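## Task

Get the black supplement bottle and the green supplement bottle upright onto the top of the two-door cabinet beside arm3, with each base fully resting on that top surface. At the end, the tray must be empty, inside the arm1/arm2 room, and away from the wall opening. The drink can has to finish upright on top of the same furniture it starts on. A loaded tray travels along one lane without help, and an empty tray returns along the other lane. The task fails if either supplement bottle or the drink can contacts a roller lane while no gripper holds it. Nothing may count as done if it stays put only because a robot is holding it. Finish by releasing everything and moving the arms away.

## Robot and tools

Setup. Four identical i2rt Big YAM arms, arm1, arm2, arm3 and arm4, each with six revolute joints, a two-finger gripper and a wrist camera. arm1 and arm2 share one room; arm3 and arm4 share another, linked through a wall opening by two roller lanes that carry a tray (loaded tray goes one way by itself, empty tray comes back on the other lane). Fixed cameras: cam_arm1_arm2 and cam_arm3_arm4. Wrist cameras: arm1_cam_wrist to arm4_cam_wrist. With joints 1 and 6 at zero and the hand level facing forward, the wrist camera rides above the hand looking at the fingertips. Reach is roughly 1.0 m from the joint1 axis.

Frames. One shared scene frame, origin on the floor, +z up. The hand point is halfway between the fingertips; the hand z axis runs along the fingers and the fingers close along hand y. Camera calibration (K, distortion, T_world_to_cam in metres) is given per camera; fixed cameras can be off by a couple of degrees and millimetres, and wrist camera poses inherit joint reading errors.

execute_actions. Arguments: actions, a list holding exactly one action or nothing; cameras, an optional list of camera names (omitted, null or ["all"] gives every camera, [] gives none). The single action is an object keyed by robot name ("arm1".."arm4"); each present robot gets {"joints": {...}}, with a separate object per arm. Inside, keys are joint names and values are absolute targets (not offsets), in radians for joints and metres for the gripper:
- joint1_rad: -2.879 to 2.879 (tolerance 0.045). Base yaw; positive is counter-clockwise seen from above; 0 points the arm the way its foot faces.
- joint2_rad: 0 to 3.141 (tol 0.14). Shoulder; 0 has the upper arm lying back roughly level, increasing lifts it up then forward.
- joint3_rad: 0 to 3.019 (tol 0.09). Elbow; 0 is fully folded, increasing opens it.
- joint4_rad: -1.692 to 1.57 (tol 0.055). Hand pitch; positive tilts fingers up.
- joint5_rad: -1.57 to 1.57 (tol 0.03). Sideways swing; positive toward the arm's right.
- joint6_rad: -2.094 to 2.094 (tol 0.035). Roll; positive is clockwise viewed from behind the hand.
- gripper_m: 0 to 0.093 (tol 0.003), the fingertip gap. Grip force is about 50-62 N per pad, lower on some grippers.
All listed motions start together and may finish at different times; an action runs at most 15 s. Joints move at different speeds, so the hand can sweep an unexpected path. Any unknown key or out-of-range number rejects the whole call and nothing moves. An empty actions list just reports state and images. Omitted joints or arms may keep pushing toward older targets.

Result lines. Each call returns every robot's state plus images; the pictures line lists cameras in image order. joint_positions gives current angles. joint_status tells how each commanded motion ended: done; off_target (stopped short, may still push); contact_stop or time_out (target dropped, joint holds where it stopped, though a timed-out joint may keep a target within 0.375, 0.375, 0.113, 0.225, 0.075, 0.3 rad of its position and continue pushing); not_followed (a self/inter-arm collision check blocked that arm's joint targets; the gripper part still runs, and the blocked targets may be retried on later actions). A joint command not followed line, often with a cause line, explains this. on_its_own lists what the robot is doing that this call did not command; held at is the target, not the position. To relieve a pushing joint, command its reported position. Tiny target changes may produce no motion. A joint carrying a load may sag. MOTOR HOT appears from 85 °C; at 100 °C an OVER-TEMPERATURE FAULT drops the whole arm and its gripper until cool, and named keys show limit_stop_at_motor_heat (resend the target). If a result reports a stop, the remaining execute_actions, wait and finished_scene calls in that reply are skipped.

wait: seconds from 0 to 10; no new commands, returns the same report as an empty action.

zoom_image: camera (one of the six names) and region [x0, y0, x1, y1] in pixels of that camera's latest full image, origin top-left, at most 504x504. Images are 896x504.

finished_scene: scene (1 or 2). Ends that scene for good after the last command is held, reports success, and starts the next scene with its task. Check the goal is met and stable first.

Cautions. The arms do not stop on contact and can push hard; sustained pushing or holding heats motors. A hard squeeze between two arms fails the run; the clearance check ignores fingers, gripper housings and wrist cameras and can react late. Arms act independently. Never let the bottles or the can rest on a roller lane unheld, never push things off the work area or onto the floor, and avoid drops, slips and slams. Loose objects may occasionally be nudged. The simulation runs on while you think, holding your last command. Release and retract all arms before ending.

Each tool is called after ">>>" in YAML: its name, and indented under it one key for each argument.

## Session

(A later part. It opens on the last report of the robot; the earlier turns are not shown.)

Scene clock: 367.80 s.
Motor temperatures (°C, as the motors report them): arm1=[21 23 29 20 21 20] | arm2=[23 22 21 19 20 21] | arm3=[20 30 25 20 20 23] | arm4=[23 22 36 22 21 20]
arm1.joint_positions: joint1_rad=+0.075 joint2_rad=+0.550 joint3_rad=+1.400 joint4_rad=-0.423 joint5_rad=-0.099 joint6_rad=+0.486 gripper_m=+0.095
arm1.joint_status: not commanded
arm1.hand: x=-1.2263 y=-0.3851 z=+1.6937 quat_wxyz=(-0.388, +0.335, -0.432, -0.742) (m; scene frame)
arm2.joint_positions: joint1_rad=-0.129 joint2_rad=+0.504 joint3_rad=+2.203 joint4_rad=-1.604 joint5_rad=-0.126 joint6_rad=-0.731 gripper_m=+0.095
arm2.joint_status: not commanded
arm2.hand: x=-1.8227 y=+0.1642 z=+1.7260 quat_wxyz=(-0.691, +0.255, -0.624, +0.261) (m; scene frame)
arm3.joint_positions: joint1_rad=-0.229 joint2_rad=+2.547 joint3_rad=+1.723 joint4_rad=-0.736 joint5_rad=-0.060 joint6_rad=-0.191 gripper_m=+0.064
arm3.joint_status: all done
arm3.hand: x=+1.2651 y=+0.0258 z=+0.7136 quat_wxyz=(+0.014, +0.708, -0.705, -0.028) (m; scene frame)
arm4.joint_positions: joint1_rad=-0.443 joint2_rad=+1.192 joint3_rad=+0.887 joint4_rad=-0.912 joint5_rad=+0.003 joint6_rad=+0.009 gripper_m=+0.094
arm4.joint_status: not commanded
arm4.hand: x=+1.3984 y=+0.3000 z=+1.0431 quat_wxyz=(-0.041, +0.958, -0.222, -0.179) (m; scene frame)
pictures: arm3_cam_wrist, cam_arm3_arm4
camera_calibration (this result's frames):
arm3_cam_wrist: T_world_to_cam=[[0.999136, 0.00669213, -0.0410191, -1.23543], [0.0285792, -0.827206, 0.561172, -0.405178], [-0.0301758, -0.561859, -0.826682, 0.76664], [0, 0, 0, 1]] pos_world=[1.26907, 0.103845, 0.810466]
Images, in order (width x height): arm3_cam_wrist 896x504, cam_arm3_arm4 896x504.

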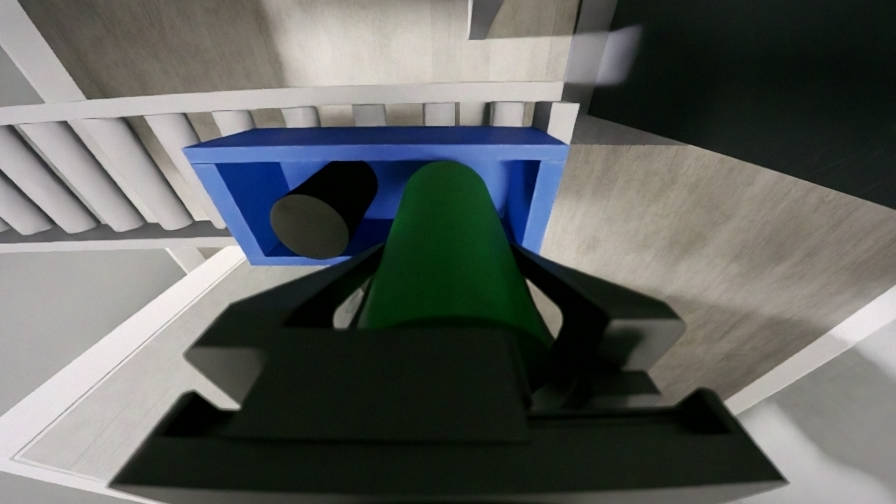

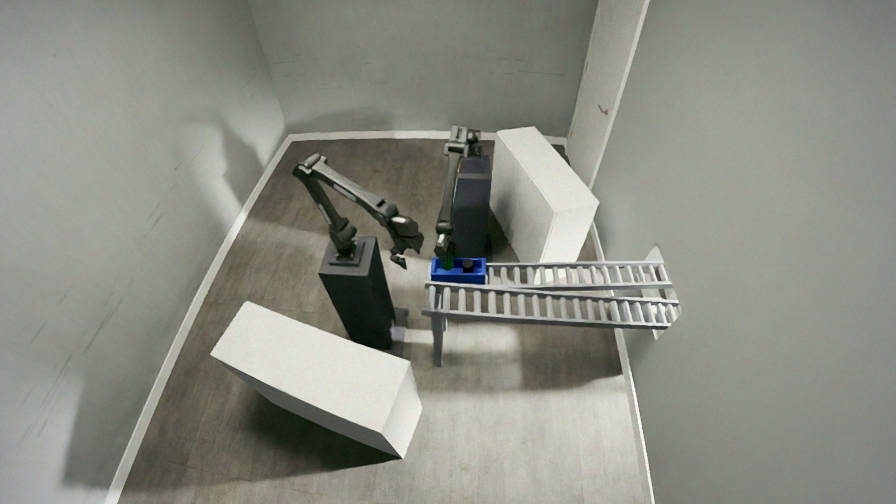

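>>> execute_actions:
  actions:
    - {"arm3": {"joints": {"joint2_rad": 2.014, "joint3_rad": 1.39, "joint4_rad": -0.913, "joint5_rad": 0.003}}}
  cameras: ["cam_arm3_arm4", "arm4_cam_wrist"]

Scene clock: 415.07 s.
Motor temperatures (°C, as the motors report them): arm1=[21 23 30 20 21 20] | arm2=[23 22 21 19 20 21] | arm3=[20 30 26 20 20 23] | arm4=[23 22 36 22 21 20]
arm1.joint_positions: joint1_rad=+0.075 joint2_rad=+0.550 joint3_rad=+1.400 joint4_rad=-0.423 joint5_rad=-0.099 joint6_rad=+0.486 gripper_m=+0.095
arm1.joint_status: not commanded
arm1.hand: x=-1.2263 y=-0.3851 z=+1.6937 quat_wxyz=(-0.388, +0.335, -0.432, -0.742) (m; scene frame)
arm2.joint_positions: joint1_rad=-0.129 joint2_rad=+0.504 joint3_rad=+2.203 joint4_rad=-1.604 joint5_rad=-0.126 joint6_rad=-0.731 gripper_m=+0.095
arm2.joint_status: not commanded
arm2.hand: x=-1.8227 y=+0.1642 z=+1.7260 quat_wxyz=(-0.691, +0.255, -0.624, +0.261) (m; scene frame)
arm3.joint_positions: joint1_rad=-0.229 joint2_rad=+2.036 joint3_rad=+1.377 joint4_rad=-0.911 joint5_rad=+0.001 joint6_rad=-0.191 gripper_m=+0.064
arm3.joint_status: all done
arm3.hand: x=+1.2605 y=-0.0554 z=+0.9120 quat_wxyz=(+0.000, +0.708, -0.706, +0.000) (m; scene frame)
arm4.joint_positions: joint1_rad=-0.443 joint2_rad=+1.192 joint3_rad=+0.887 joint4_rad=-0.912 joint5_rad=+0.003 joint6_rad=+0.009 gripper_m=+0.094
arm4.joint_status: not commanded
arm4.hand: x=+1.3984 y=+0.3000 z=+1.0431 quat_wxyz=(-0.041, +0.958, -0.222, -0.179) (m; scene frame)
pictures: arm4_cam_wrist, cam_arm3_arm4
camera_calibration (this result's frames):
arm4_cam_wrist: T_world_to_cam=[[0.427959, 0.903726, -0.0114351, -0.858533], [0.874769, -0.410999, 0.256628, -1.36103], [0.227222, -0.11983, -0.966443, 0.85498], [0, 0, 0, 1]] pos_world=[1.36374, 0.318946, 1.16575]
Images, in order (width x height): arm4_cam_wrist 896x504, cam_arm3_arm4 896x504.

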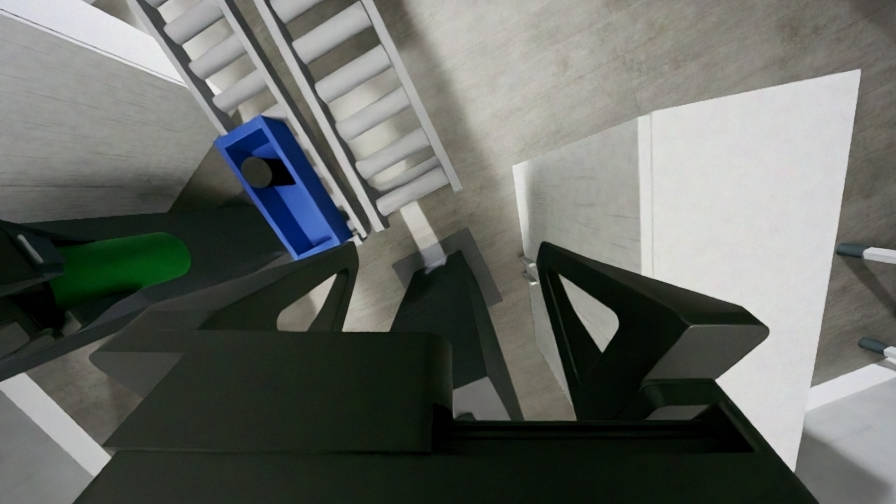

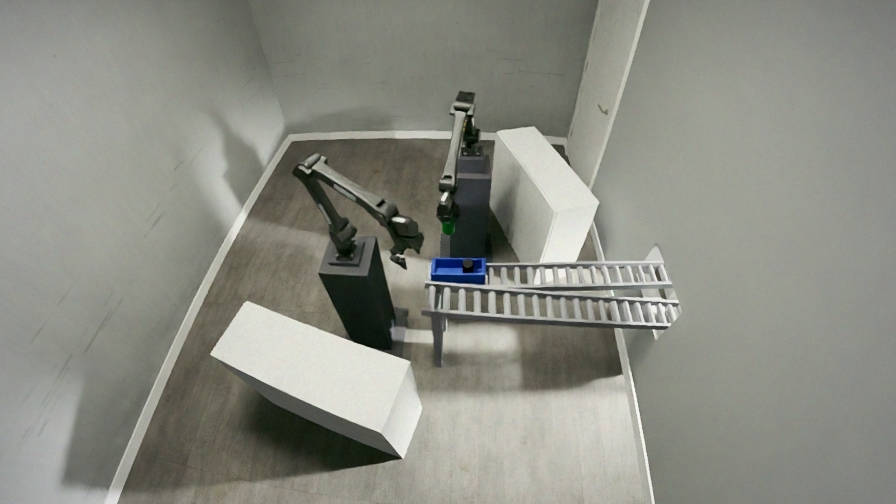

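>>> zoom_image:
  camera: "cam_arm3_arm4"
  region: [410, 170, 510, 300]

>>> zoom_image:
  camera: "arm4_cam_wrist"
  region: [0, 90, 400, 340]

Region (410, 170, 510, 300) of cam_arm3_arm4's 896x504 image, scaled by 3.877, with more detail than that image has; it fills the left 388 columns of this view, and the rest is white.

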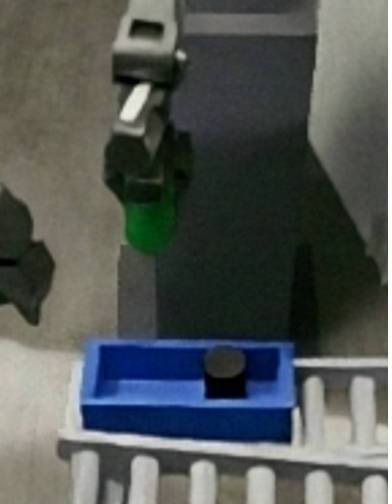

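Region (0, 90, 400, 340) of arm4_cam_wrist's 896x504 image, scaled by 1.260, with more detail than that image has; it fills the top 315 rows of this view, and the rest is white.

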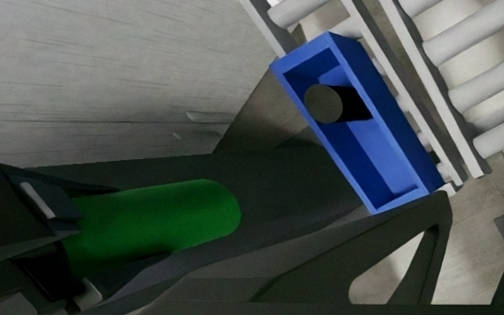

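>>> execute_actions:
  actions:
    - {"arm3": {"joints": {"joint1_rad": 1.75, "joint6_rad": 0.0}}}
  cameras: ["cam_arm3_arm4", "arm3_cam_wrist"]

Scene clock: 432.13 s.
Motor temperatures (°C, as the motors report them): arm1=[21 23 30 20 21 20] | arm2=[23 22 21 19 20 21] | arm3=[20 30 26 20 20 23] | arm4=[23 22 37 22 21 20]
arm1.joint_positions: joint1_rad=+0.075 joint2_rad=+0.550 joint3_rad=+1.400 joint4_rad=-0.423 joint5_rad=-0.099 joint6_rad=+0.486 gripper_m=+0.095
arm1.joint_status: not commanded
arm1.hand: x=-1.2263 y=-0.3851 z=+1.6937 quat_wxyz=(-0.388, +0.335, -0.432, -0.742) (m; scene frame)
arm2.joint_positions: joint1_rad=-0.129 joint2_rad=+0.504 joint3_rad=+2.203 joint4_rad=-1.604 joint5_rad=-0.126 joint6_rad=-0.731 gripper_m=+0.095
arm2.joint_status: not commanded
arm2.hand: x=-1.8227 y=+0.1642 z=+1.7260 quat_wxyz=(-0.691, +0.255, -0.624, +0.261) (m; scene frame)
arm3.joint_positions: joint1_rad=+1.760 joint2_rad=+2.036 joint3_rad=+1.377 joint4_rad=-0.907 joint5_rad=+0.001 joint6_rad=-0.010 gripper_m=+0.064
arm3.joint_status: all done
arm3.hand: x=+0.6158 y=-0.7263 z=+0.9136 quat_wxyz=(+0.000, +0.993, +0.120, -0.003) (m; scene frame)
arm4.joint_positions: joint1_rad=-0.443 joint2_rad=+1.192 joint3_rad=+0.887 joint4_rad=-0.912 joint5_rad=+0.003 joint6_rad=+0.009 gripper_m=+0.094
arm4.joint_status: not commanded
arm4.hand: x=+1.3984 y=+0.3000 z=+1.0431 quat_wxyz=(-0.041, +0.958, -0.222, -0.179) (m; scene frame)
pictures: arm3_cam_wrist, cam_arm3_arm4
camera_calibration (this result's frames):
arm3_cam_wrist: T_world_to_cam=[[-0.24031, 0.970546, 0.017046, 0.83672], [0.797675, 0.187439, 0.57322, -0.868688], [0.553142, 0.151348, -0.819224, 0.641742], [0, 0, 0, 1]] pos_world=[0.539028, -0.746375, 1.00942]
Images, in order (width x height): arm3_cam_wrist 896x504, cam_arm3_arm4 896x504.

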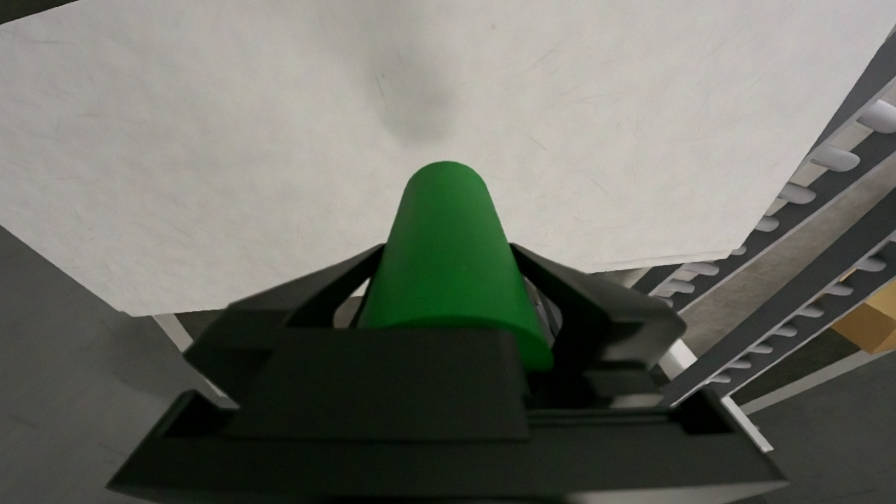

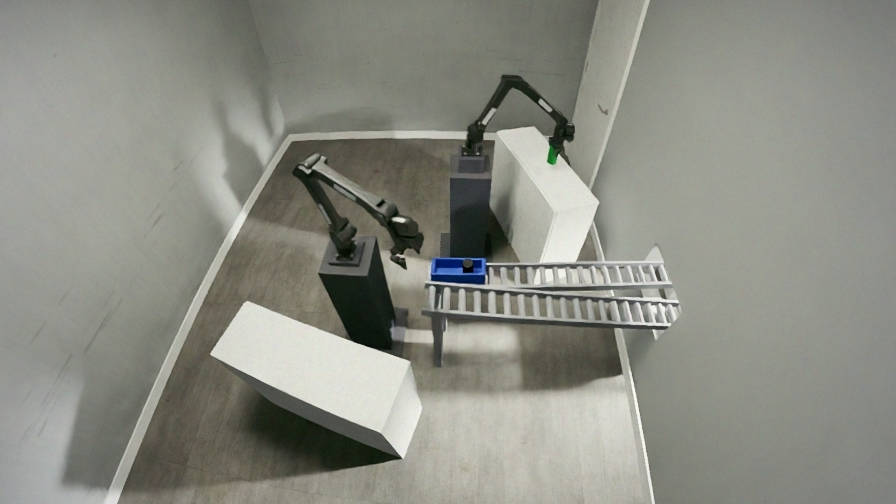

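>>> zoom_image:
  camera: "cam_arm3_arm4"
  region: [510, 100, 610, 200]

>>> zoom_image:
  camera: "arm3_cam_wrist"
  region: [340, 130, 560, 340]

Region (510, 100, 610, 200) of cam_arm3_arm4's 896x504 image, scaled by 5.040, with more detail than that image has.

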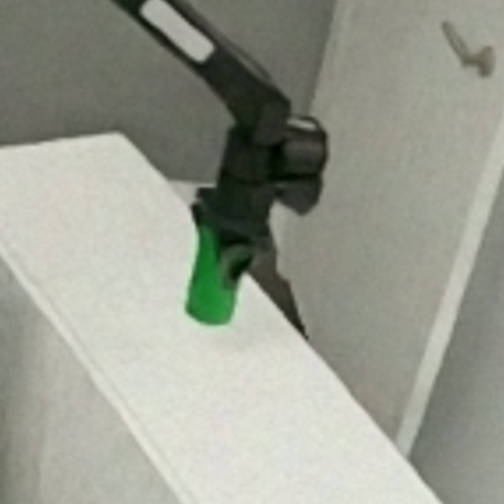

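Region (340, 130, 560, 340) of arm3_cam_wrist's 896x504 image, scaled by 2.291, with more detail than that image has; it fills the top 481 rows of this view, and the rest is white.

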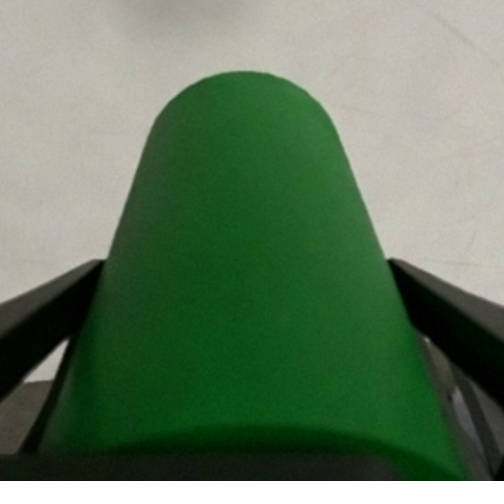

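>>> execute_actions:
  actions:
    - {"arm3": {"joints": {"joint2_rad": 2.135, "joint3_rad": 1.372, "joint4_rad": -0.788}}, "arm4": {"joints": {"joint1_rad": 0.126, "joint2_rad": 2.06, "joint3_rad": 1.33, "joint4_rad": -0.752, "joint6_rad": 0.125, "gripper_m": 0.07}}}
  cameras: ["cam_arm3_arm4", "arm3_cam_wrist", "arm4_cam_wrist"]

Scene clock: 484.13 s.
Motor temperatures (°C, as the motors report them): arm1=[21 23 30 20 21 20] | arm2=[23 22 21 19 20 21] | arm3=[20 30 27 20 20 23] | arm4=[23 23 38 22 21 20]
arm1.joint_positions: joint1_rad=+0.075 joint2_rad=+0.550 joint3_rad=+1.400 joint4_rad=-0.423 joint5_rad=-0.099 joint6_rad=+0.486 gripper_m=+0.095
arm1.joint_status: not commanded
arm1.hand: x=-1.2263 y=-0.3851 z=+1.6937 quat_wxyz=(-0.388, +0.335, -0.432, -0.742) (m; scene frame)
arm2.joint_positions: joint1_rad=-0.129 joint2_rad=+0.504 joint3_rad=+2.203 joint4_rad=-1.604 joint5_rad=-0.126 joint6_rad=-0.731 gripper_m=+0.095
arm2.joint_status: not commanded
arm2.hand: x=-1.8227 y=+0.1642 z=+1.7260 quat_wxyz=(-0.691, +0.255, -0.624, +0.261) (m; scene frame)
arm3.joint_positions: joint1_rad=+1.760 joint2_rad=+2.162 joint3_rad=+1.362 joint4_rad=-0.795 joint5_rad=+0.001 joint6_rad=-0.009 gripper_m=+0.064
arm3.joint_status: all done
arm3.hand: x=+0.6216 y=-0.7250 z=+0.8421 quat_wxyz=(-0.001, +0.993, +0.120, +0.011) (m; scene frame)
arm4.joint_positions: joint1_rad=+0.132 joint2_rad=+2.073 joint3_rad=+1.316 joint4_rad=-0.749 joint5_rad=-0.001 joint6_rad=+0.116 gripper_m=+0.070
arm4.joint_status: all done
arm4.hand: x=+1.1978 y=+0.0591 z=+0.8046 quat_wxyz=(+0.001, +0.999, +0.007, -0.039) (m; scene frame)
pictures: arm3_cam_wrist, arm4_cam_wrist, cam_arm3_arm4
camera_calibration (this result's frames):
arm3_cam_wrist: T_world_to_cam=[[-0.240079, 0.97061, 0.016698, 0.838291], [0.781298, 0.182987, 0.596732, -0.845399], [0.576139, 0.156309, -0.802267, 0.554826], [0, 0, 0, 1]] pos_world=[0.542108, -0.745681, 0.935598]
arm4_cam_wrist: T_world_to_cam=[[-0.0227703, 0.999624, -0.0152989, -0.0204016], [0.852076, 0.0274091, 0.5227, -1.43609], [0.522923, -0.00113383, -0.852379, 0.188155], [0, 0, 0, 1]] pos_world=[1.1248, 0.0599692, 0.910713]
Images, in order (width x height): arm3_cam_wrist 896x504, arm4_cam_wrist 896x504, cam_arm3_arm4 896x504.

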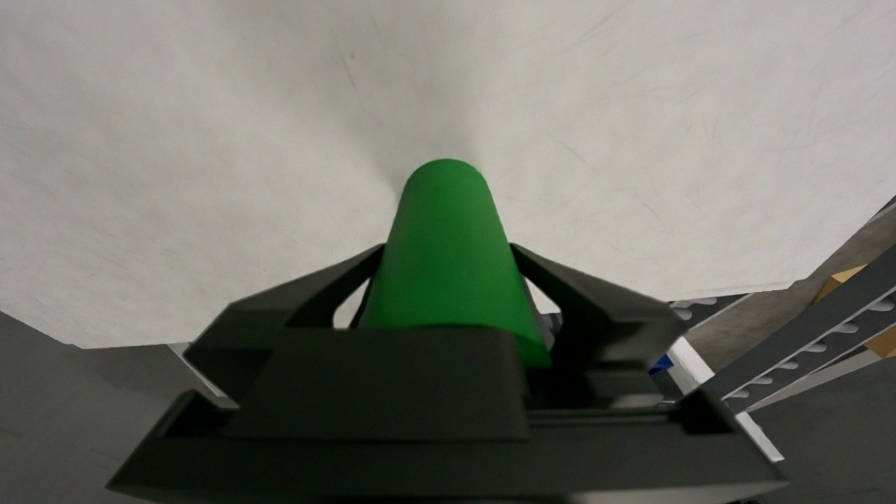

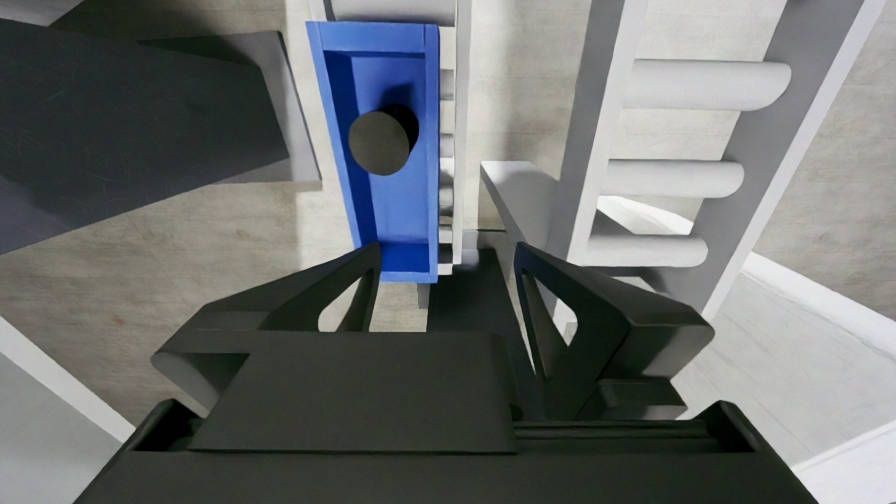

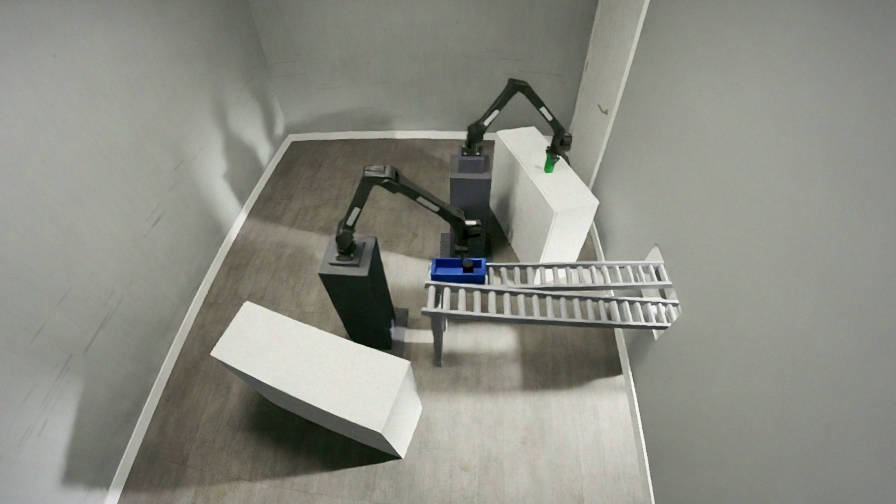

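>>> execute_actions:
  actions:
    - {"arm3": {"joints": {"gripper_m": 0.093}}}
  cameras: ["cam_arm3_arm4", "arm3_cam_wrist", "arm4_cam_wrist"]

>>> zoom_image:
  camera: "arm4_cam_wrist"
  region: [280, 0, 560, 300]

>>> zoom_image:
  camera: "cam_arm3_arm4"
  region: [510, 110, 610, 210]

Scene clock: 489.77 s.
Motor temperatures (°C, as the motors report them): arm1=[21 23 30 20 21 20] | arm2=[23 22 21 19 20 21] | arm3=[20 30 26 20 20 23] | arm4=[23 23 37 22 21 20]
arm1.joint_positions: joint1_rad=+0.075 joint2_rad=+0.550 joint3_rad=+1.400 joint4_rad=-0.423 joint5_rad=-0.099 joint6_rad=+0.486 gripper_m=+0.095
arm1.joint_status: not commanded
arm1.hand: x=-1.2263 y=-0.3851 z=+1.6937 quat_wxyz=(-0.388, +0.335, -0.432, -0.742) (m; scene frame)
arm2.joint_positions: joint1_rad=-0.129 joint2_rad=+0.504 joint3_rad=+2.203 joint4_rad=-1.604 joint5_rad=-0.126 joint6_rad=-0.731 gripper_m=+0.095
arm2.joint_status: not commanded
arm2.hand: x=-1.8227 y=+0.1642 z=+1.7260 quat_wxyz=(-0.691, +0.255, -0.624, +0.261) (m; scene frame)
arm3.joint_positions: joint1_rad=+1.760 joint2_rad=+2.161 joint3_rad=+1.362 joint4_rad=-0.795 joint5_rad=+0.001 joint6_rad=-0.009 gripper_m=+0.093
arm3.joint_status: all done
arm3.hand: x=+0.6213 y=-0.7251 z=+0.8427 quat_wxyz=(-0.001, +0.993, +0.120, +0.011) (m; scene frame)
arm4.joint_positions: joint1_rad=+0.132 joint2_rad=+2.073 joint3_rad=+1.316 joint4_rad=-0.749 joint5_rad=-0.001 joint6_rad=+0.116 gripper_m=+0.070
arm4.joint_status: not commanded
arm4.hand: x=+1.1978 y=+0.0591 z=+0.8046 quat_wxyz=(+0.001, +0.999, +0.007, -0.039) (m; scene frame)
pictures: arm3_cam_wrist, arm4_cam_wrist, cam_arm3_arm4
camera_calibration (this result's frames):
arm3_cam_wrist: T_world_to_cam=[[-0.240059, 0.970614, 0.0167118, 0.838256], [0.781962, 0.183142, 0.595814, -0.845063], [0.575245, 0.156099, -0.802949, 0.556454], [0, 0, 0, 1]] pos_world=[0.541942, -0.745719, 0.936296]
arm4_cam_wrist: T_world_to_cam=[[-0.0227703, 0.999624, -0.0152989, -0.0204016], [0.852076, 0.0274091, 0.5227, -1.43609], [0.522923, -0.00113383, -0.852379, 0.188155], [0, 0, 0, 1]] pos_world=[1.1248, 0.0599692, 0.910713]
Images, in order (width x height): arm3_cam_wrist 896x504, arm4_cam_wrist 896x504, cam_arm3_arm4 896x504.

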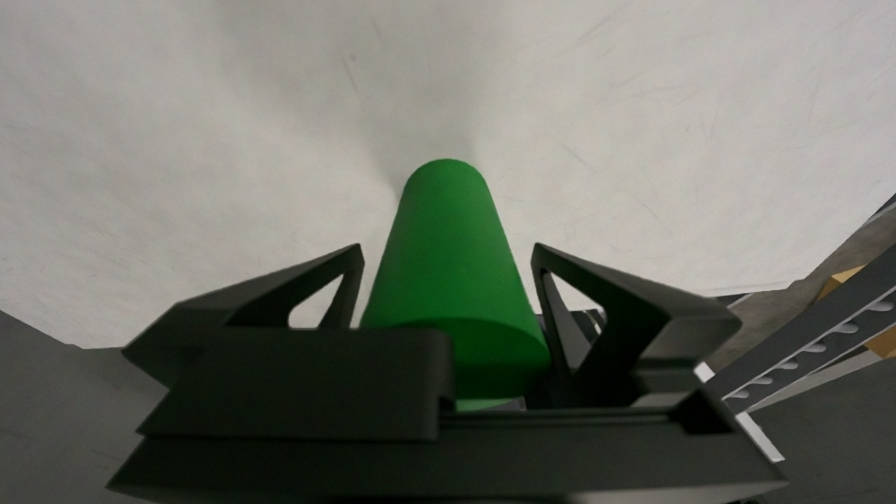

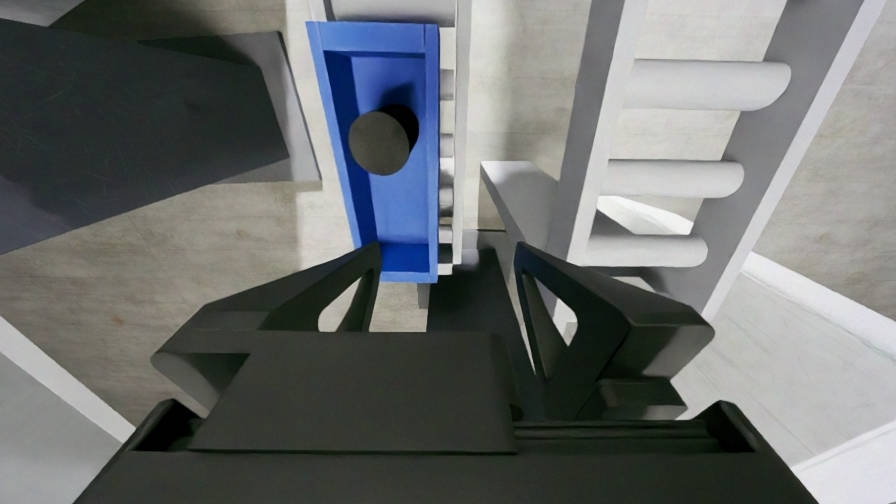

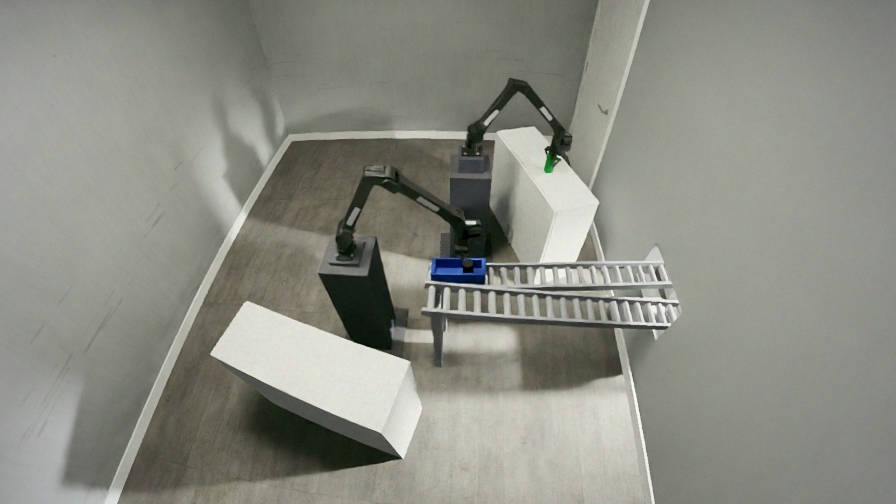

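Region (280, 0, 560, 300) of arm4_cam_wrist's 896x504 image, scaled by 1.680, with more detail than that image has; it fills the left 470 columns of this view, and the rest is white.

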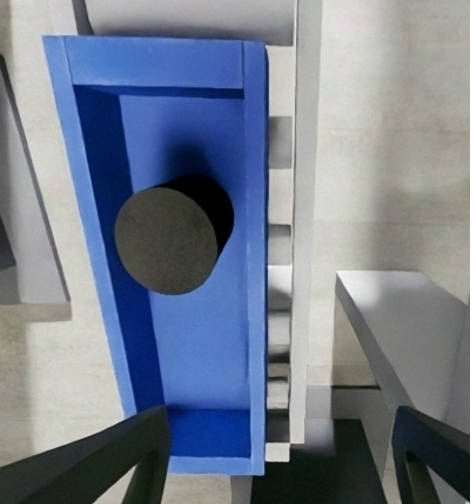

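Region (510, 110, 610, 210) of cam_arm3_arm4's 896x504 image, scaled by 5.040, with more detail than that image has.

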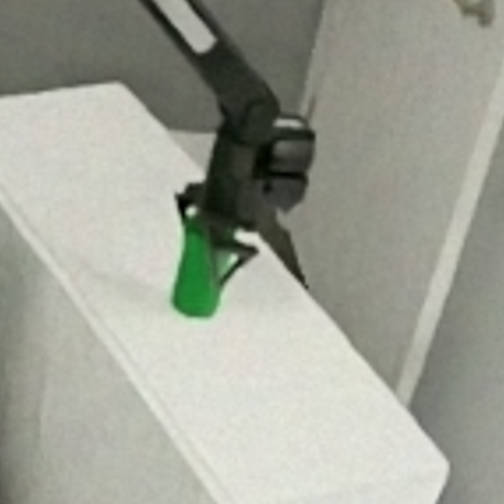

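>>> zoom_image:
  camera: "arm4_cam_wrist"
  region: [500, 0, 896, 340]

Region (500, 0, 896, 340) of arm4_cam_wrist's 896x504 image, scaled by 1.273, with more detail than that image has; it fills the top 433 rows of this view, and the rest is white.

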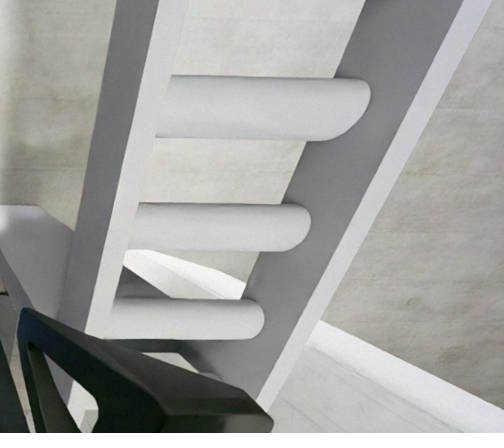

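>>> execute_actions:
  actions:
    - {"arm3": {"joints": {"joint2_rad": 2.03, "joint3_rad": 1.52, "joint4_rad": -1.018}}, "arm4": {"joints": {"joint1_rad": -0.40, "joint6_rad": -0.39}}}
  cameras: []

>>> execute_actions:
  actions:
    - {"arm3": {"joints": {"joint1_rad": -0.055, "joint5_rad": -0.072, "joint6_rad": -0.025}}}
  cameras: ["cam_arm3_arm4", "arm3_cam_wrist", "arm4_cam_wrist"]

Scene clock: 572.20 s.
Motor temperatures (°C, as the motors report them): arm1=[21 23 30 20 21 20] | arm2=[23 22 21 19 20 21] | arm3=[20 30 26 20 20 23] | arm4=[23 26 36 22 21 20]
arm1.joint_positions: joint1_rad=+0.075 joint2_rad=+0.550 joint3_rad=+1.400 joint4_rad=-0.423 joint5_rad=-0.099 joint6_rad=+0.486 gripper_m=+0.095
arm1.joint_status: not commanded
arm1.hand: x=-1.2263 y=-0.3851 z=+1.6937 quat_wxyz=(-0.388, +0.335, -0.432, -0.742) (m; scene frame)
arm2.joint_positions: joint1_rad=-0.129 joint2_rad=+0.504 joint3_rad=+2.203 joint4_rad=-1.604 joint5_rad=-0.126 joint6_rad=-0.731 gripper_m=+0.095
arm2.joint_status: not commanded
arm2.hand: x=-1.8227 y=+0.1642 z=+1.7260 quat_wxyz=(-0.691, +0.255, -0.624, +0.261) (m; scene frame)
arm3.joint_positions: joint1_rad=+1.760 joint2_rad=+2.030 joint3_rad=+1.495 joint4_rad=-1.011 joint5_rad=+0.001 joint6_rad=-0.009 gripper_m=+0.093
arm3.joint_status: all done
arm3.hand: x=+0.5871 y=-0.7330 z=+0.9540 quat_wxyz=(+0.001, +0.993, +0.120, -0.013) (m; scene frame)
arm4.joint_positions: joint1_rad=-0.399 joint2_rad=+2.073 joint3_rad=+1.316 joint4_rad=-0.749 joint5_rad=+0.002 joint6_rad=-0.381 gripper_m=+0.070
arm4.joint_status: all done
arm4.hand: x=+1.2379 y=+0.3492 z=+0.8057 quat_wxyz=(-0.016, +0.999, -0.011, -0.037) (m; scene frame)
pictures: none
No camera images: the call's "cameras" was empty. Leave "cameras" out to get every camera's image.

Scene clock: 574.20 s.
Motor temperatures (°C, as the motors report them): arm1=[21 23 30 20 21 20] | arm2=[23 22 21 19 20 21] | arm3=[20 30 26 20 20 23] | arm4=[23 27 36 22 21 20]
arm1.joint_positions: joint1_rad=+0.075 joint2_rad=+0.550 joint3_rad=+1.400 joint4_rad=-0.423 joint5_rad=-0.099 joint6_rad=+0.486 gripper_m=+0.095
arm1.joint_status: not commanded
arm1.hand: x=-1.2263 y=-0.3851 z=+1.6937 quat_wxyz=(-0.388, +0.335, -0.432, -0.742) (m; scene frame)
arm2.joint_positions: joint1_rad=-0.129 joint2_rad=+0.504 joint3_rad=+2.203 joint4_rad=-1.604 joint5_rad=-0.126 joint6_rad=-0.731 gripper_m=+0.095
arm2.joint_status: not commanded
arm2.hand: x=-1.8227 y=+0.1642 z=+1.7260 quat_wxyz=(-0.691, +0.255, -0.624, +0.261) (m; scene frame)
arm3.joint_positions: joint1_rad=-0.064 joint2_rad=+2.033 joint3_rad=+1.495 joint4_rad=-1.011 joint5_rad=-0.070 joint6_rad=-0.017 gripper_m=+0.093
arm3.joint_status: all done
arm3.hand: x=+1.1585 y=-0.0152 z=+0.9512 quat_wxyz=(+0.017, +0.705, -0.708, -0.032) (m; scene frame)
arm4.joint_positions: joint1_rad=-0.399 joint2_rad=+2.073 joint3_rad=+1.316 joint4_rad=-0.749 joint5_rad=+0.002 joint6_rad=-0.381 gripper_m=+0.070
arm4.joint_status: not commanded
arm4.hand: x=+1.2379 y=+0.3492 z=+0.8057 quat_wxyz=(-0.016, +0.999, -0.011, -0.037) (m; scene frame)
pictures: arm3_cam_wrist, arm4_cam_wrist, cam_arm3_arm4
camera_calibration (this result's frames):
arm3_cam_wrist: T_world_to_cam=[[0.998562, -0.00225982, -0.0535671, -1.10644], [0.0281659, -0.828026, 0.559982, -0.567843], [-0.0456204, -0.560685, -0.826771, 0.954742], [0, 0, 0, 1]] pos_world=[1.16439, 0.0626207, 1.04807]
arm4_cam_wrist: T_world_to_cam=[[0.0128211, 0.999757, 0.0179302, -0.380308], [0.849768, -0.0203449, 0.526764, -1.46261], [0.527001, 0.00848284, -0.849822, 0.157994], [0, 0, 0, 1]] pos_world=[1.16449, 0.349119, 0.911535]
Images, in order (width x height): arm3_cam_wrist 896x504, arm4_cam_wrist 896x504, cam_arm3_arm4 896x504.

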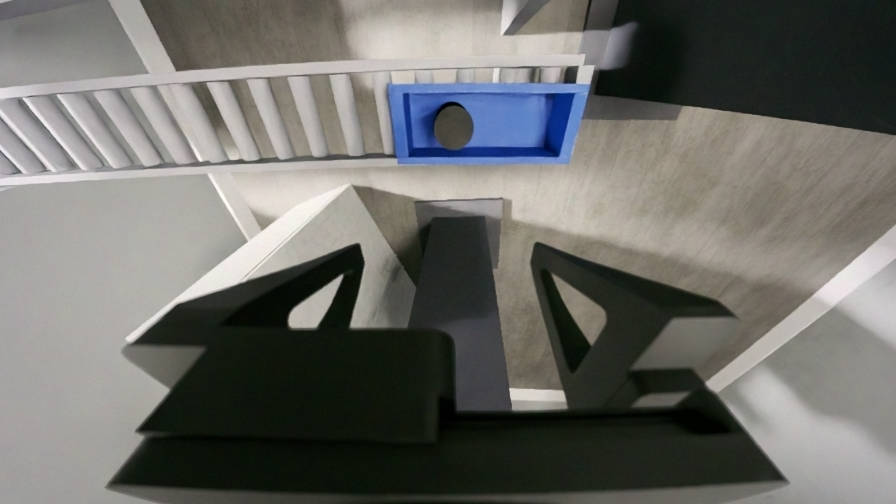

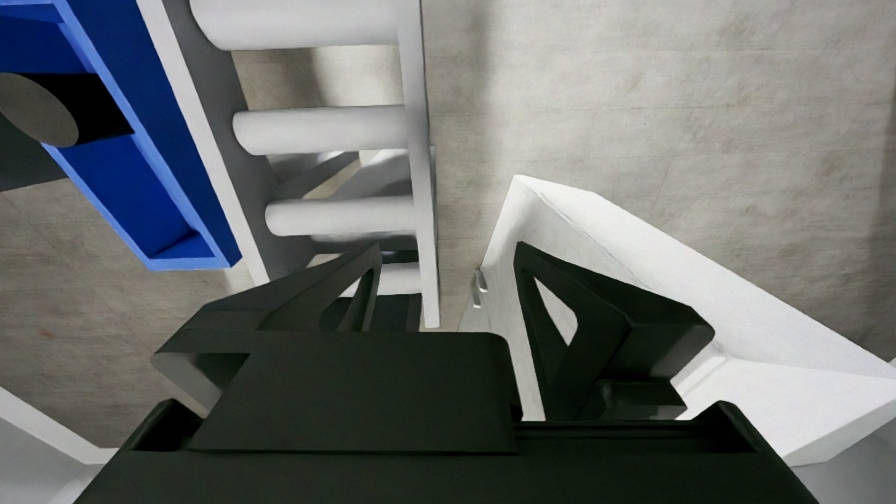

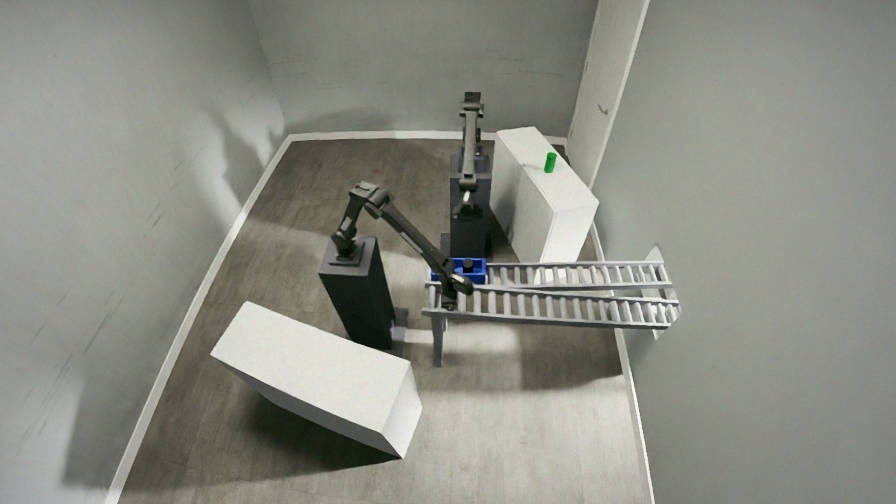

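The green bottle stands on the cabinet. I'll locate the black one precisely.

>>> zoom_image:
  camera: "arm3_cam_wrist"
  region: [370, 50, 610, 180]

>>> zoom_image:
  camera: "arm4_cam_wrist"
  region: [120, 0, 520, 340]

Region (370, 50, 610, 180) of arm3_cam_wrist's 896x504 image, scaled by 2.100, with more detail than that image has; it fills the top 273 rows of this view, and the rest is white.

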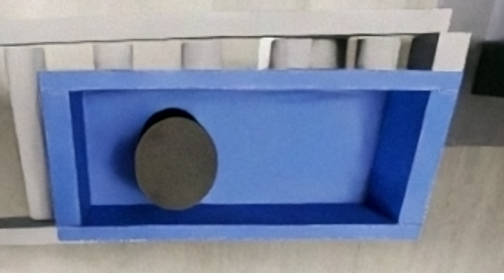

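Region (120, 0, 520, 340) of arm4_cam_wrist's 896x504 image, scaled by 1.260, with more detail than that image has; it fills the top 428 rows of this view, and the rest is white.

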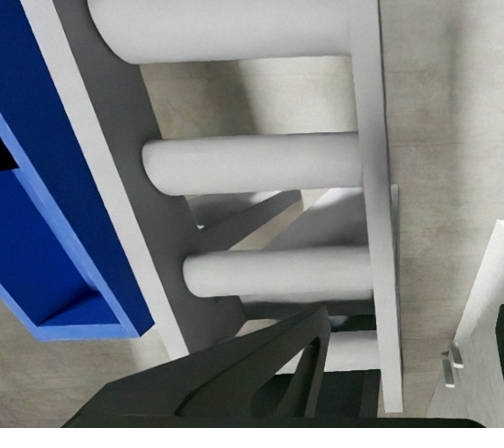

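>>> execute_actions:
  actions:
    - {"arm3": {"joints": {"joint1_rad": -0.035, "joint2_rad": 2.62, "joint3_rad": 1.809, "joint4_rad": -0.604, "gripper_m": 0.082}}, "arm4": {"joints": {"joint1_rad": -0.47}}}
  cameras: ["arm3_cam_wrist"]

Scene clock: 619.37 s.
Motor temperatures (°C, as the motors report them): arm1=[21 23 31 20 21 20] | arm2=[23 23 21 20 20 21] | arm3=[20 30 28 20 20 23] | arm4=[23 27 36 22 21 20]
arm1.joint_positions: joint1_rad=+0.075 joint2_rad=+0.550 joint3_rad=+1.400 joint4_rad=-0.423 joint5_rad=-0.099 joint6_rad=+0.486 gripper_m=+0.095
arm1.joint_status: not commanded
arm1.hand: x=-1.2263 y=-0.3851 z=+1.6937 quat_wxyz=(-0.388, +0.335, -0.432, -0.742) (m; scene frame)
arm2.joint_positions: joint1_rad=-0.129 joint2_rad=+0.504 joint3_rad=+2.203 joint4_rad=-1.604 joint5_rad=-0.126 joint6_rad=-0.731 gripper_m=+0.095
arm2.joint_status: not commanded
arm2.hand: x=-1.8227 y=+0.1642 z=+1.7260 quat_wxyz=(-0.691, +0.255, -0.624, +0.261) (m; scene frame)
arm3.joint_positions: joint1_rad=-0.041 joint2_rad=+2.636 joint3_rad=+1.780 joint4_rad=-0.612 joint5_rad=-0.070 joint6_rad=-0.017 gripper_m=+0.082
arm3.joint_status: all done
arm3.hand: x=+1.1446 y=+0.0610 z=+0.6752 quat_wxyz=(-0.011, +0.713, -0.698, -0.061) (m; scene frame)
arm4.joint_positions: joint1_rad=-0.476 joint2_rad=+2.073 joint3_rad=+1.316 joint4_rad=-0.749 joint5_rad=+0.001 joint6_rad=-0.382 gripper_m=+0.070
arm4.joint_status: all done
arm4.hand: x=+1.2564 y=+0.3881 z=+0.8057 quat_wxyz=(-0.017, +0.998, -0.049, -0.037) (m; scene frame)
pictures: arm3_cam_wrist
camera_calibration (this result's frames):
arm3_cam_wrist: T_world_to_cam=[[0.998341, 0.0251898, -0.0517726, -1.10981], [0.04741, -0.869881, 0.490978, -0.322657], [-0.0326684, -0.492618, -0.869632, 0.778698], [0, 0, 0, 1]] pos_world=[1.1487, 0.130883, 0.778141]
Images, in order (width x height): arm3_cam_wrist 896x504.

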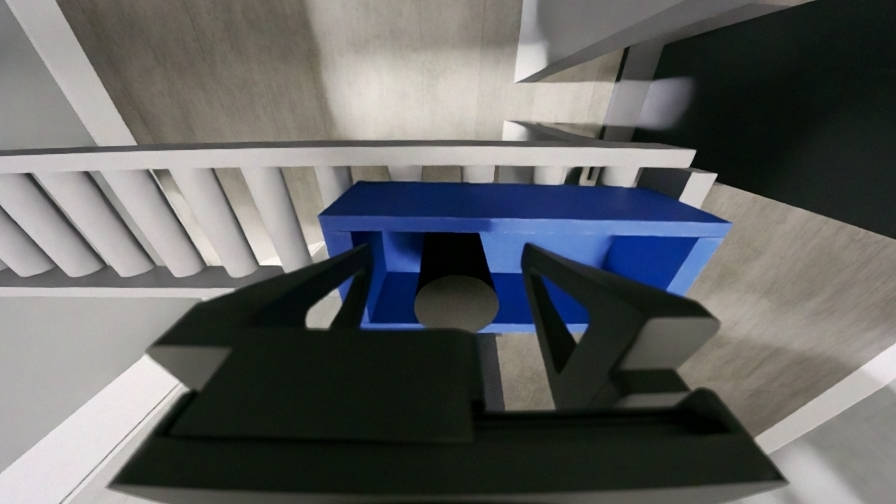

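>>> execute_actions:
  actions:
    - {"arm3": {"joints": {"joint2_rad": 2.721}}}
  cameras: ["arm3_cam_wrist"]

Scene clock: 626.60 s.
Motor temperatures (°C, as the motors report them): arm1=[21 23 31 20 21 20] | arm2=[23 23 21 20 20 21] | arm3=[20 31 28 20 20 23] | arm4=[23 27 36 22 21 20]
arm1.joint_positions: joint1_rad=+0.075 joint2_rad=+0.550 joint3_rad=+1.400 joint4_rad=-0.423 joint5_rad=-0.099 joint6_rad=+0.486 gripper_m=+0.095
arm1.joint_status: not commanded
arm1.hand: x=-1.2263 y=-0.3851 z=+1.6937 quat_wxyz=(-0.388, +0.335, -0.432, -0.742) (m; scene frame)
arm2.joint_positions: joint1_rad=-0.129 joint2_rad=+0.504 joint3_rad=+2.203 joint4_rad=-1.604 joint5_rad=-0.126 joint6_rad=-0.731 gripper_m=+0.095
arm2.joint_status: not commanded
arm2.hand: x=-1.8227 y=+0.1642 z=+1.7260 quat_wxyz=(-0.691, +0.255, -0.624, +0.261) (m; scene frame)
arm3.joint_positions: joint1_rad=-0.041 joint2_rad=+2.747 joint3_rad=+1.785 joint4_rad=-0.610 joint5_rad=-0.070 joint6_rad=-0.017 gripper_m=+0.082
arm3.joint_status: all done
arm3.hand: x=+1.1445 y=+0.0152 z=+0.6079 quat_wxyz=(+0.026, +0.713, -0.700, -0.025) (m; scene frame)
arm4.joint_positions: joint1_rad=-0.476 joint2_rad=+2.073 joint3_rad=+1.316 joint4_rad=-0.749 joint5_rad=+0.001 joint6_rad=-0.382 gripper_m=+0.070
arm4.joint_status: not commanded
arm4.hand: x=+1.2564 y=+0.3881 z=+0.8057 quat_wxyz=(-0.017, +0.998, -0.049, -0.037) (m; scene frame)
pictures: arm3_cam_wrist
camera_calibration (this result's frames):
arm3_cam_wrist: T_world_to_cam=[[0.998342, 0.0198044, -0.0540377, -1.11065], [0.0474513, -0.814566, 0.578127, -0.383329], [-0.0325678, -0.579733, -0.814155, 0.66504], [0, 0, 0, 1]] pos_world=[1.14866, 0.0952948, 0.703042]
Images, in order (width x height): arm3_cam_wrist 896x504.

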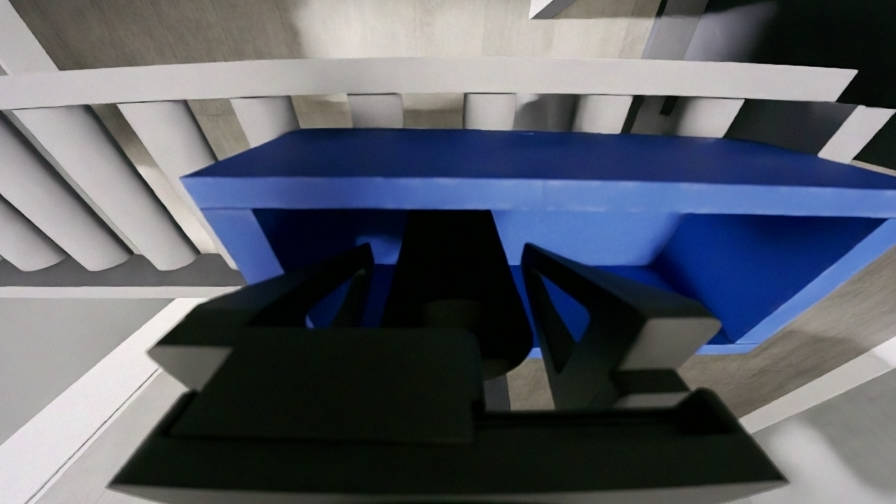

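>>> execute_actions:
  actions:
    - {"arm3": {"joints": {"gripper_m": 0.035}}}
  cameras: []

>>> execute_actions:
  actions:
    - {"arm3": {"joints": {"joint2_rad": 2.604, "joint3_rad": 1.722, "joint4_rad": -0.652}}}
  cameras: ["arm3_cam_wrist"]

Scene clock: 638.80 s.
Motor temperatures (°C, as the motors report them): arm1=[21 23 31 20 21 20] | arm2=[23 23 21 20 20 21] | arm3=[20 31 27 20 20 23] | arm4=[23 28 36 22 21 20]
arm1.joint_positions: joint1_rad=+0.075 joint2_rad=+0.550 joint3_rad=+1.400 joint4_rad=-0.423 joint5_rad=-0.099 joint6_rad=+0.486 gripper_m=+0.095
arm1.joint_status: not commanded
arm1.hand: x=-1.2263 y=-0.3851 z=+1.6937 quat_wxyz=(-0.388, +0.335, -0.432, -0.742) (m; scene frame)
arm2.joint_positions: joint1_rad=-0.129 joint2_rad=+0.504 joint3_rad=+2.203 joint4_rad=-1.604 joint5_rad=-0.126 joint6_rad=-0.731 gripper_m=+0.095
arm2.joint_status: not commanded
arm2.hand: x=-1.8227 y=+0.1642 z=+1.7260 quat_wxyz=(-0.691, +0.255, -0.624, +0.261) (m; scene frame)
arm3.joint_positions: joint1_rad=-0.041 joint2_rad=+2.747 joint3_rad=+1.785 joint4_rad=-0.610 joint5_rad=-0.071 joint6_rad=-0.017 gripper_m=+0.057
arm3.joint_status: gripper_m off_target (ended at +0.057, target +0.035)
arm3.hand: x=+1.1444 y=+0.0152 z=+0.6079 quat_wxyz=(+0.026, +0.713, -0.700, -0.025) (m; scene frame)
arm4.joint_positions: joint1_rad=-0.476 joint2_rad=+2.073 joint3_rad=+1.316 joint4_rad=-0.749 joint5_rad=+0.001 joint6_rad=-0.382 gripper_m=+0.070
arm4.joint_status: not commanded
arm4.hand: x=+1.2564 y=+0.3881 z=+0.8057 quat_wxyz=(-0.017, +0.998, -0.049, -0.037) (m; scene frame)
pictures: none
No camera images: the call's "cameras" was empty. Leave "cameras" out to get every camera's image.

Scene clock: 639.80 s.
Motor temperatures (°C, as the motors report them): arm1=[21 23 31 20 21 20] | arm2=[23 23 21 20 20 21] | arm3=[20 31 27 20 20 23] | arm4=[23 28 36 22 21 20]
arm1.joint_positions: joint1_rad=+0.075 joint2_rad=+0.550 joint3_rad=+1.400 joint4_rad=-0.423 joint5_rad=-0.099 joint6_rad=+0.486 gripper_m=+0.095
arm1.joint_status: not commanded
arm1.hand: x=-1.2263 y=-0.3851 z=+1.6937 quat_wxyz=(-0.388, +0.335, -0.432, -0.742) (m; scene frame)
arm2.joint_positions: joint1_rad=-0.129 joint2_rad=+0.504 joint3_rad=+2.203 joint4_rad=-1.604 joint5_rad=-0.126 joint6_rad=-0.731 gripper_m=+0.095
arm2.joint_status: not commanded
arm2.hand: x=-1.8227 y=+0.1642 z=+1.7260 quat_wxyz=(-0.691, +0.255, -0.624, +0.261) (m; scene frame)
arm3.joint_positions: joint1_rad=-0.041 joint2_rad=+2.624 joint3_rad=+1.710 joint4_rad=-0.649 joint5_rad=-0.071 joint6_rad=-0.017 gripper_m=+0.057
arm3.joint_status: all done
arm3.hand: x=+1.1444 y=+0.0192 z=+0.6642 quat_wxyz=(+0.023, +0.713, -0.700, -0.028) (m; scene frame)
arm4.joint_positions: joint1_rad=-0.476 joint2_rad=+2.073 joint3_rad=+1.316 joint4_rad=-0.749 joint5_rad=+0.001 joint6_rad=-0.382 gripper_m=+0.070
arm4.joint_status: not commanded
arm4.hand: x=+1.2564 y=+0.3881 z=+0.8057 quat_wxyz=(-0.017, +0.998, -0.049, -0.037) (m; scene frame)
pictures: arm3_cam_wrist
camera_calibration (this result's frames):
arm3_cam_wrist: T_world_to_cam=[[0.998301, 0.0202752, -0.0546289, -1.10718], [0.0478879, -0.819606, 0.570922, -0.408175], [-0.0331986, -0.572568, -0.819185, 0.717135], [0, 0, 0, 1]] pos_world=[1.14865, 0.0985139, 0.760018]
Images, in order (width x height): arm3_cam_wrist 896x504.

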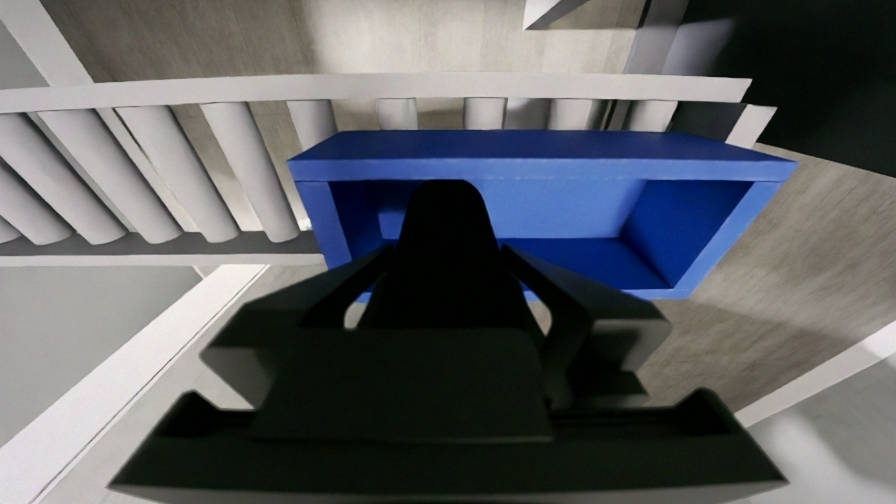

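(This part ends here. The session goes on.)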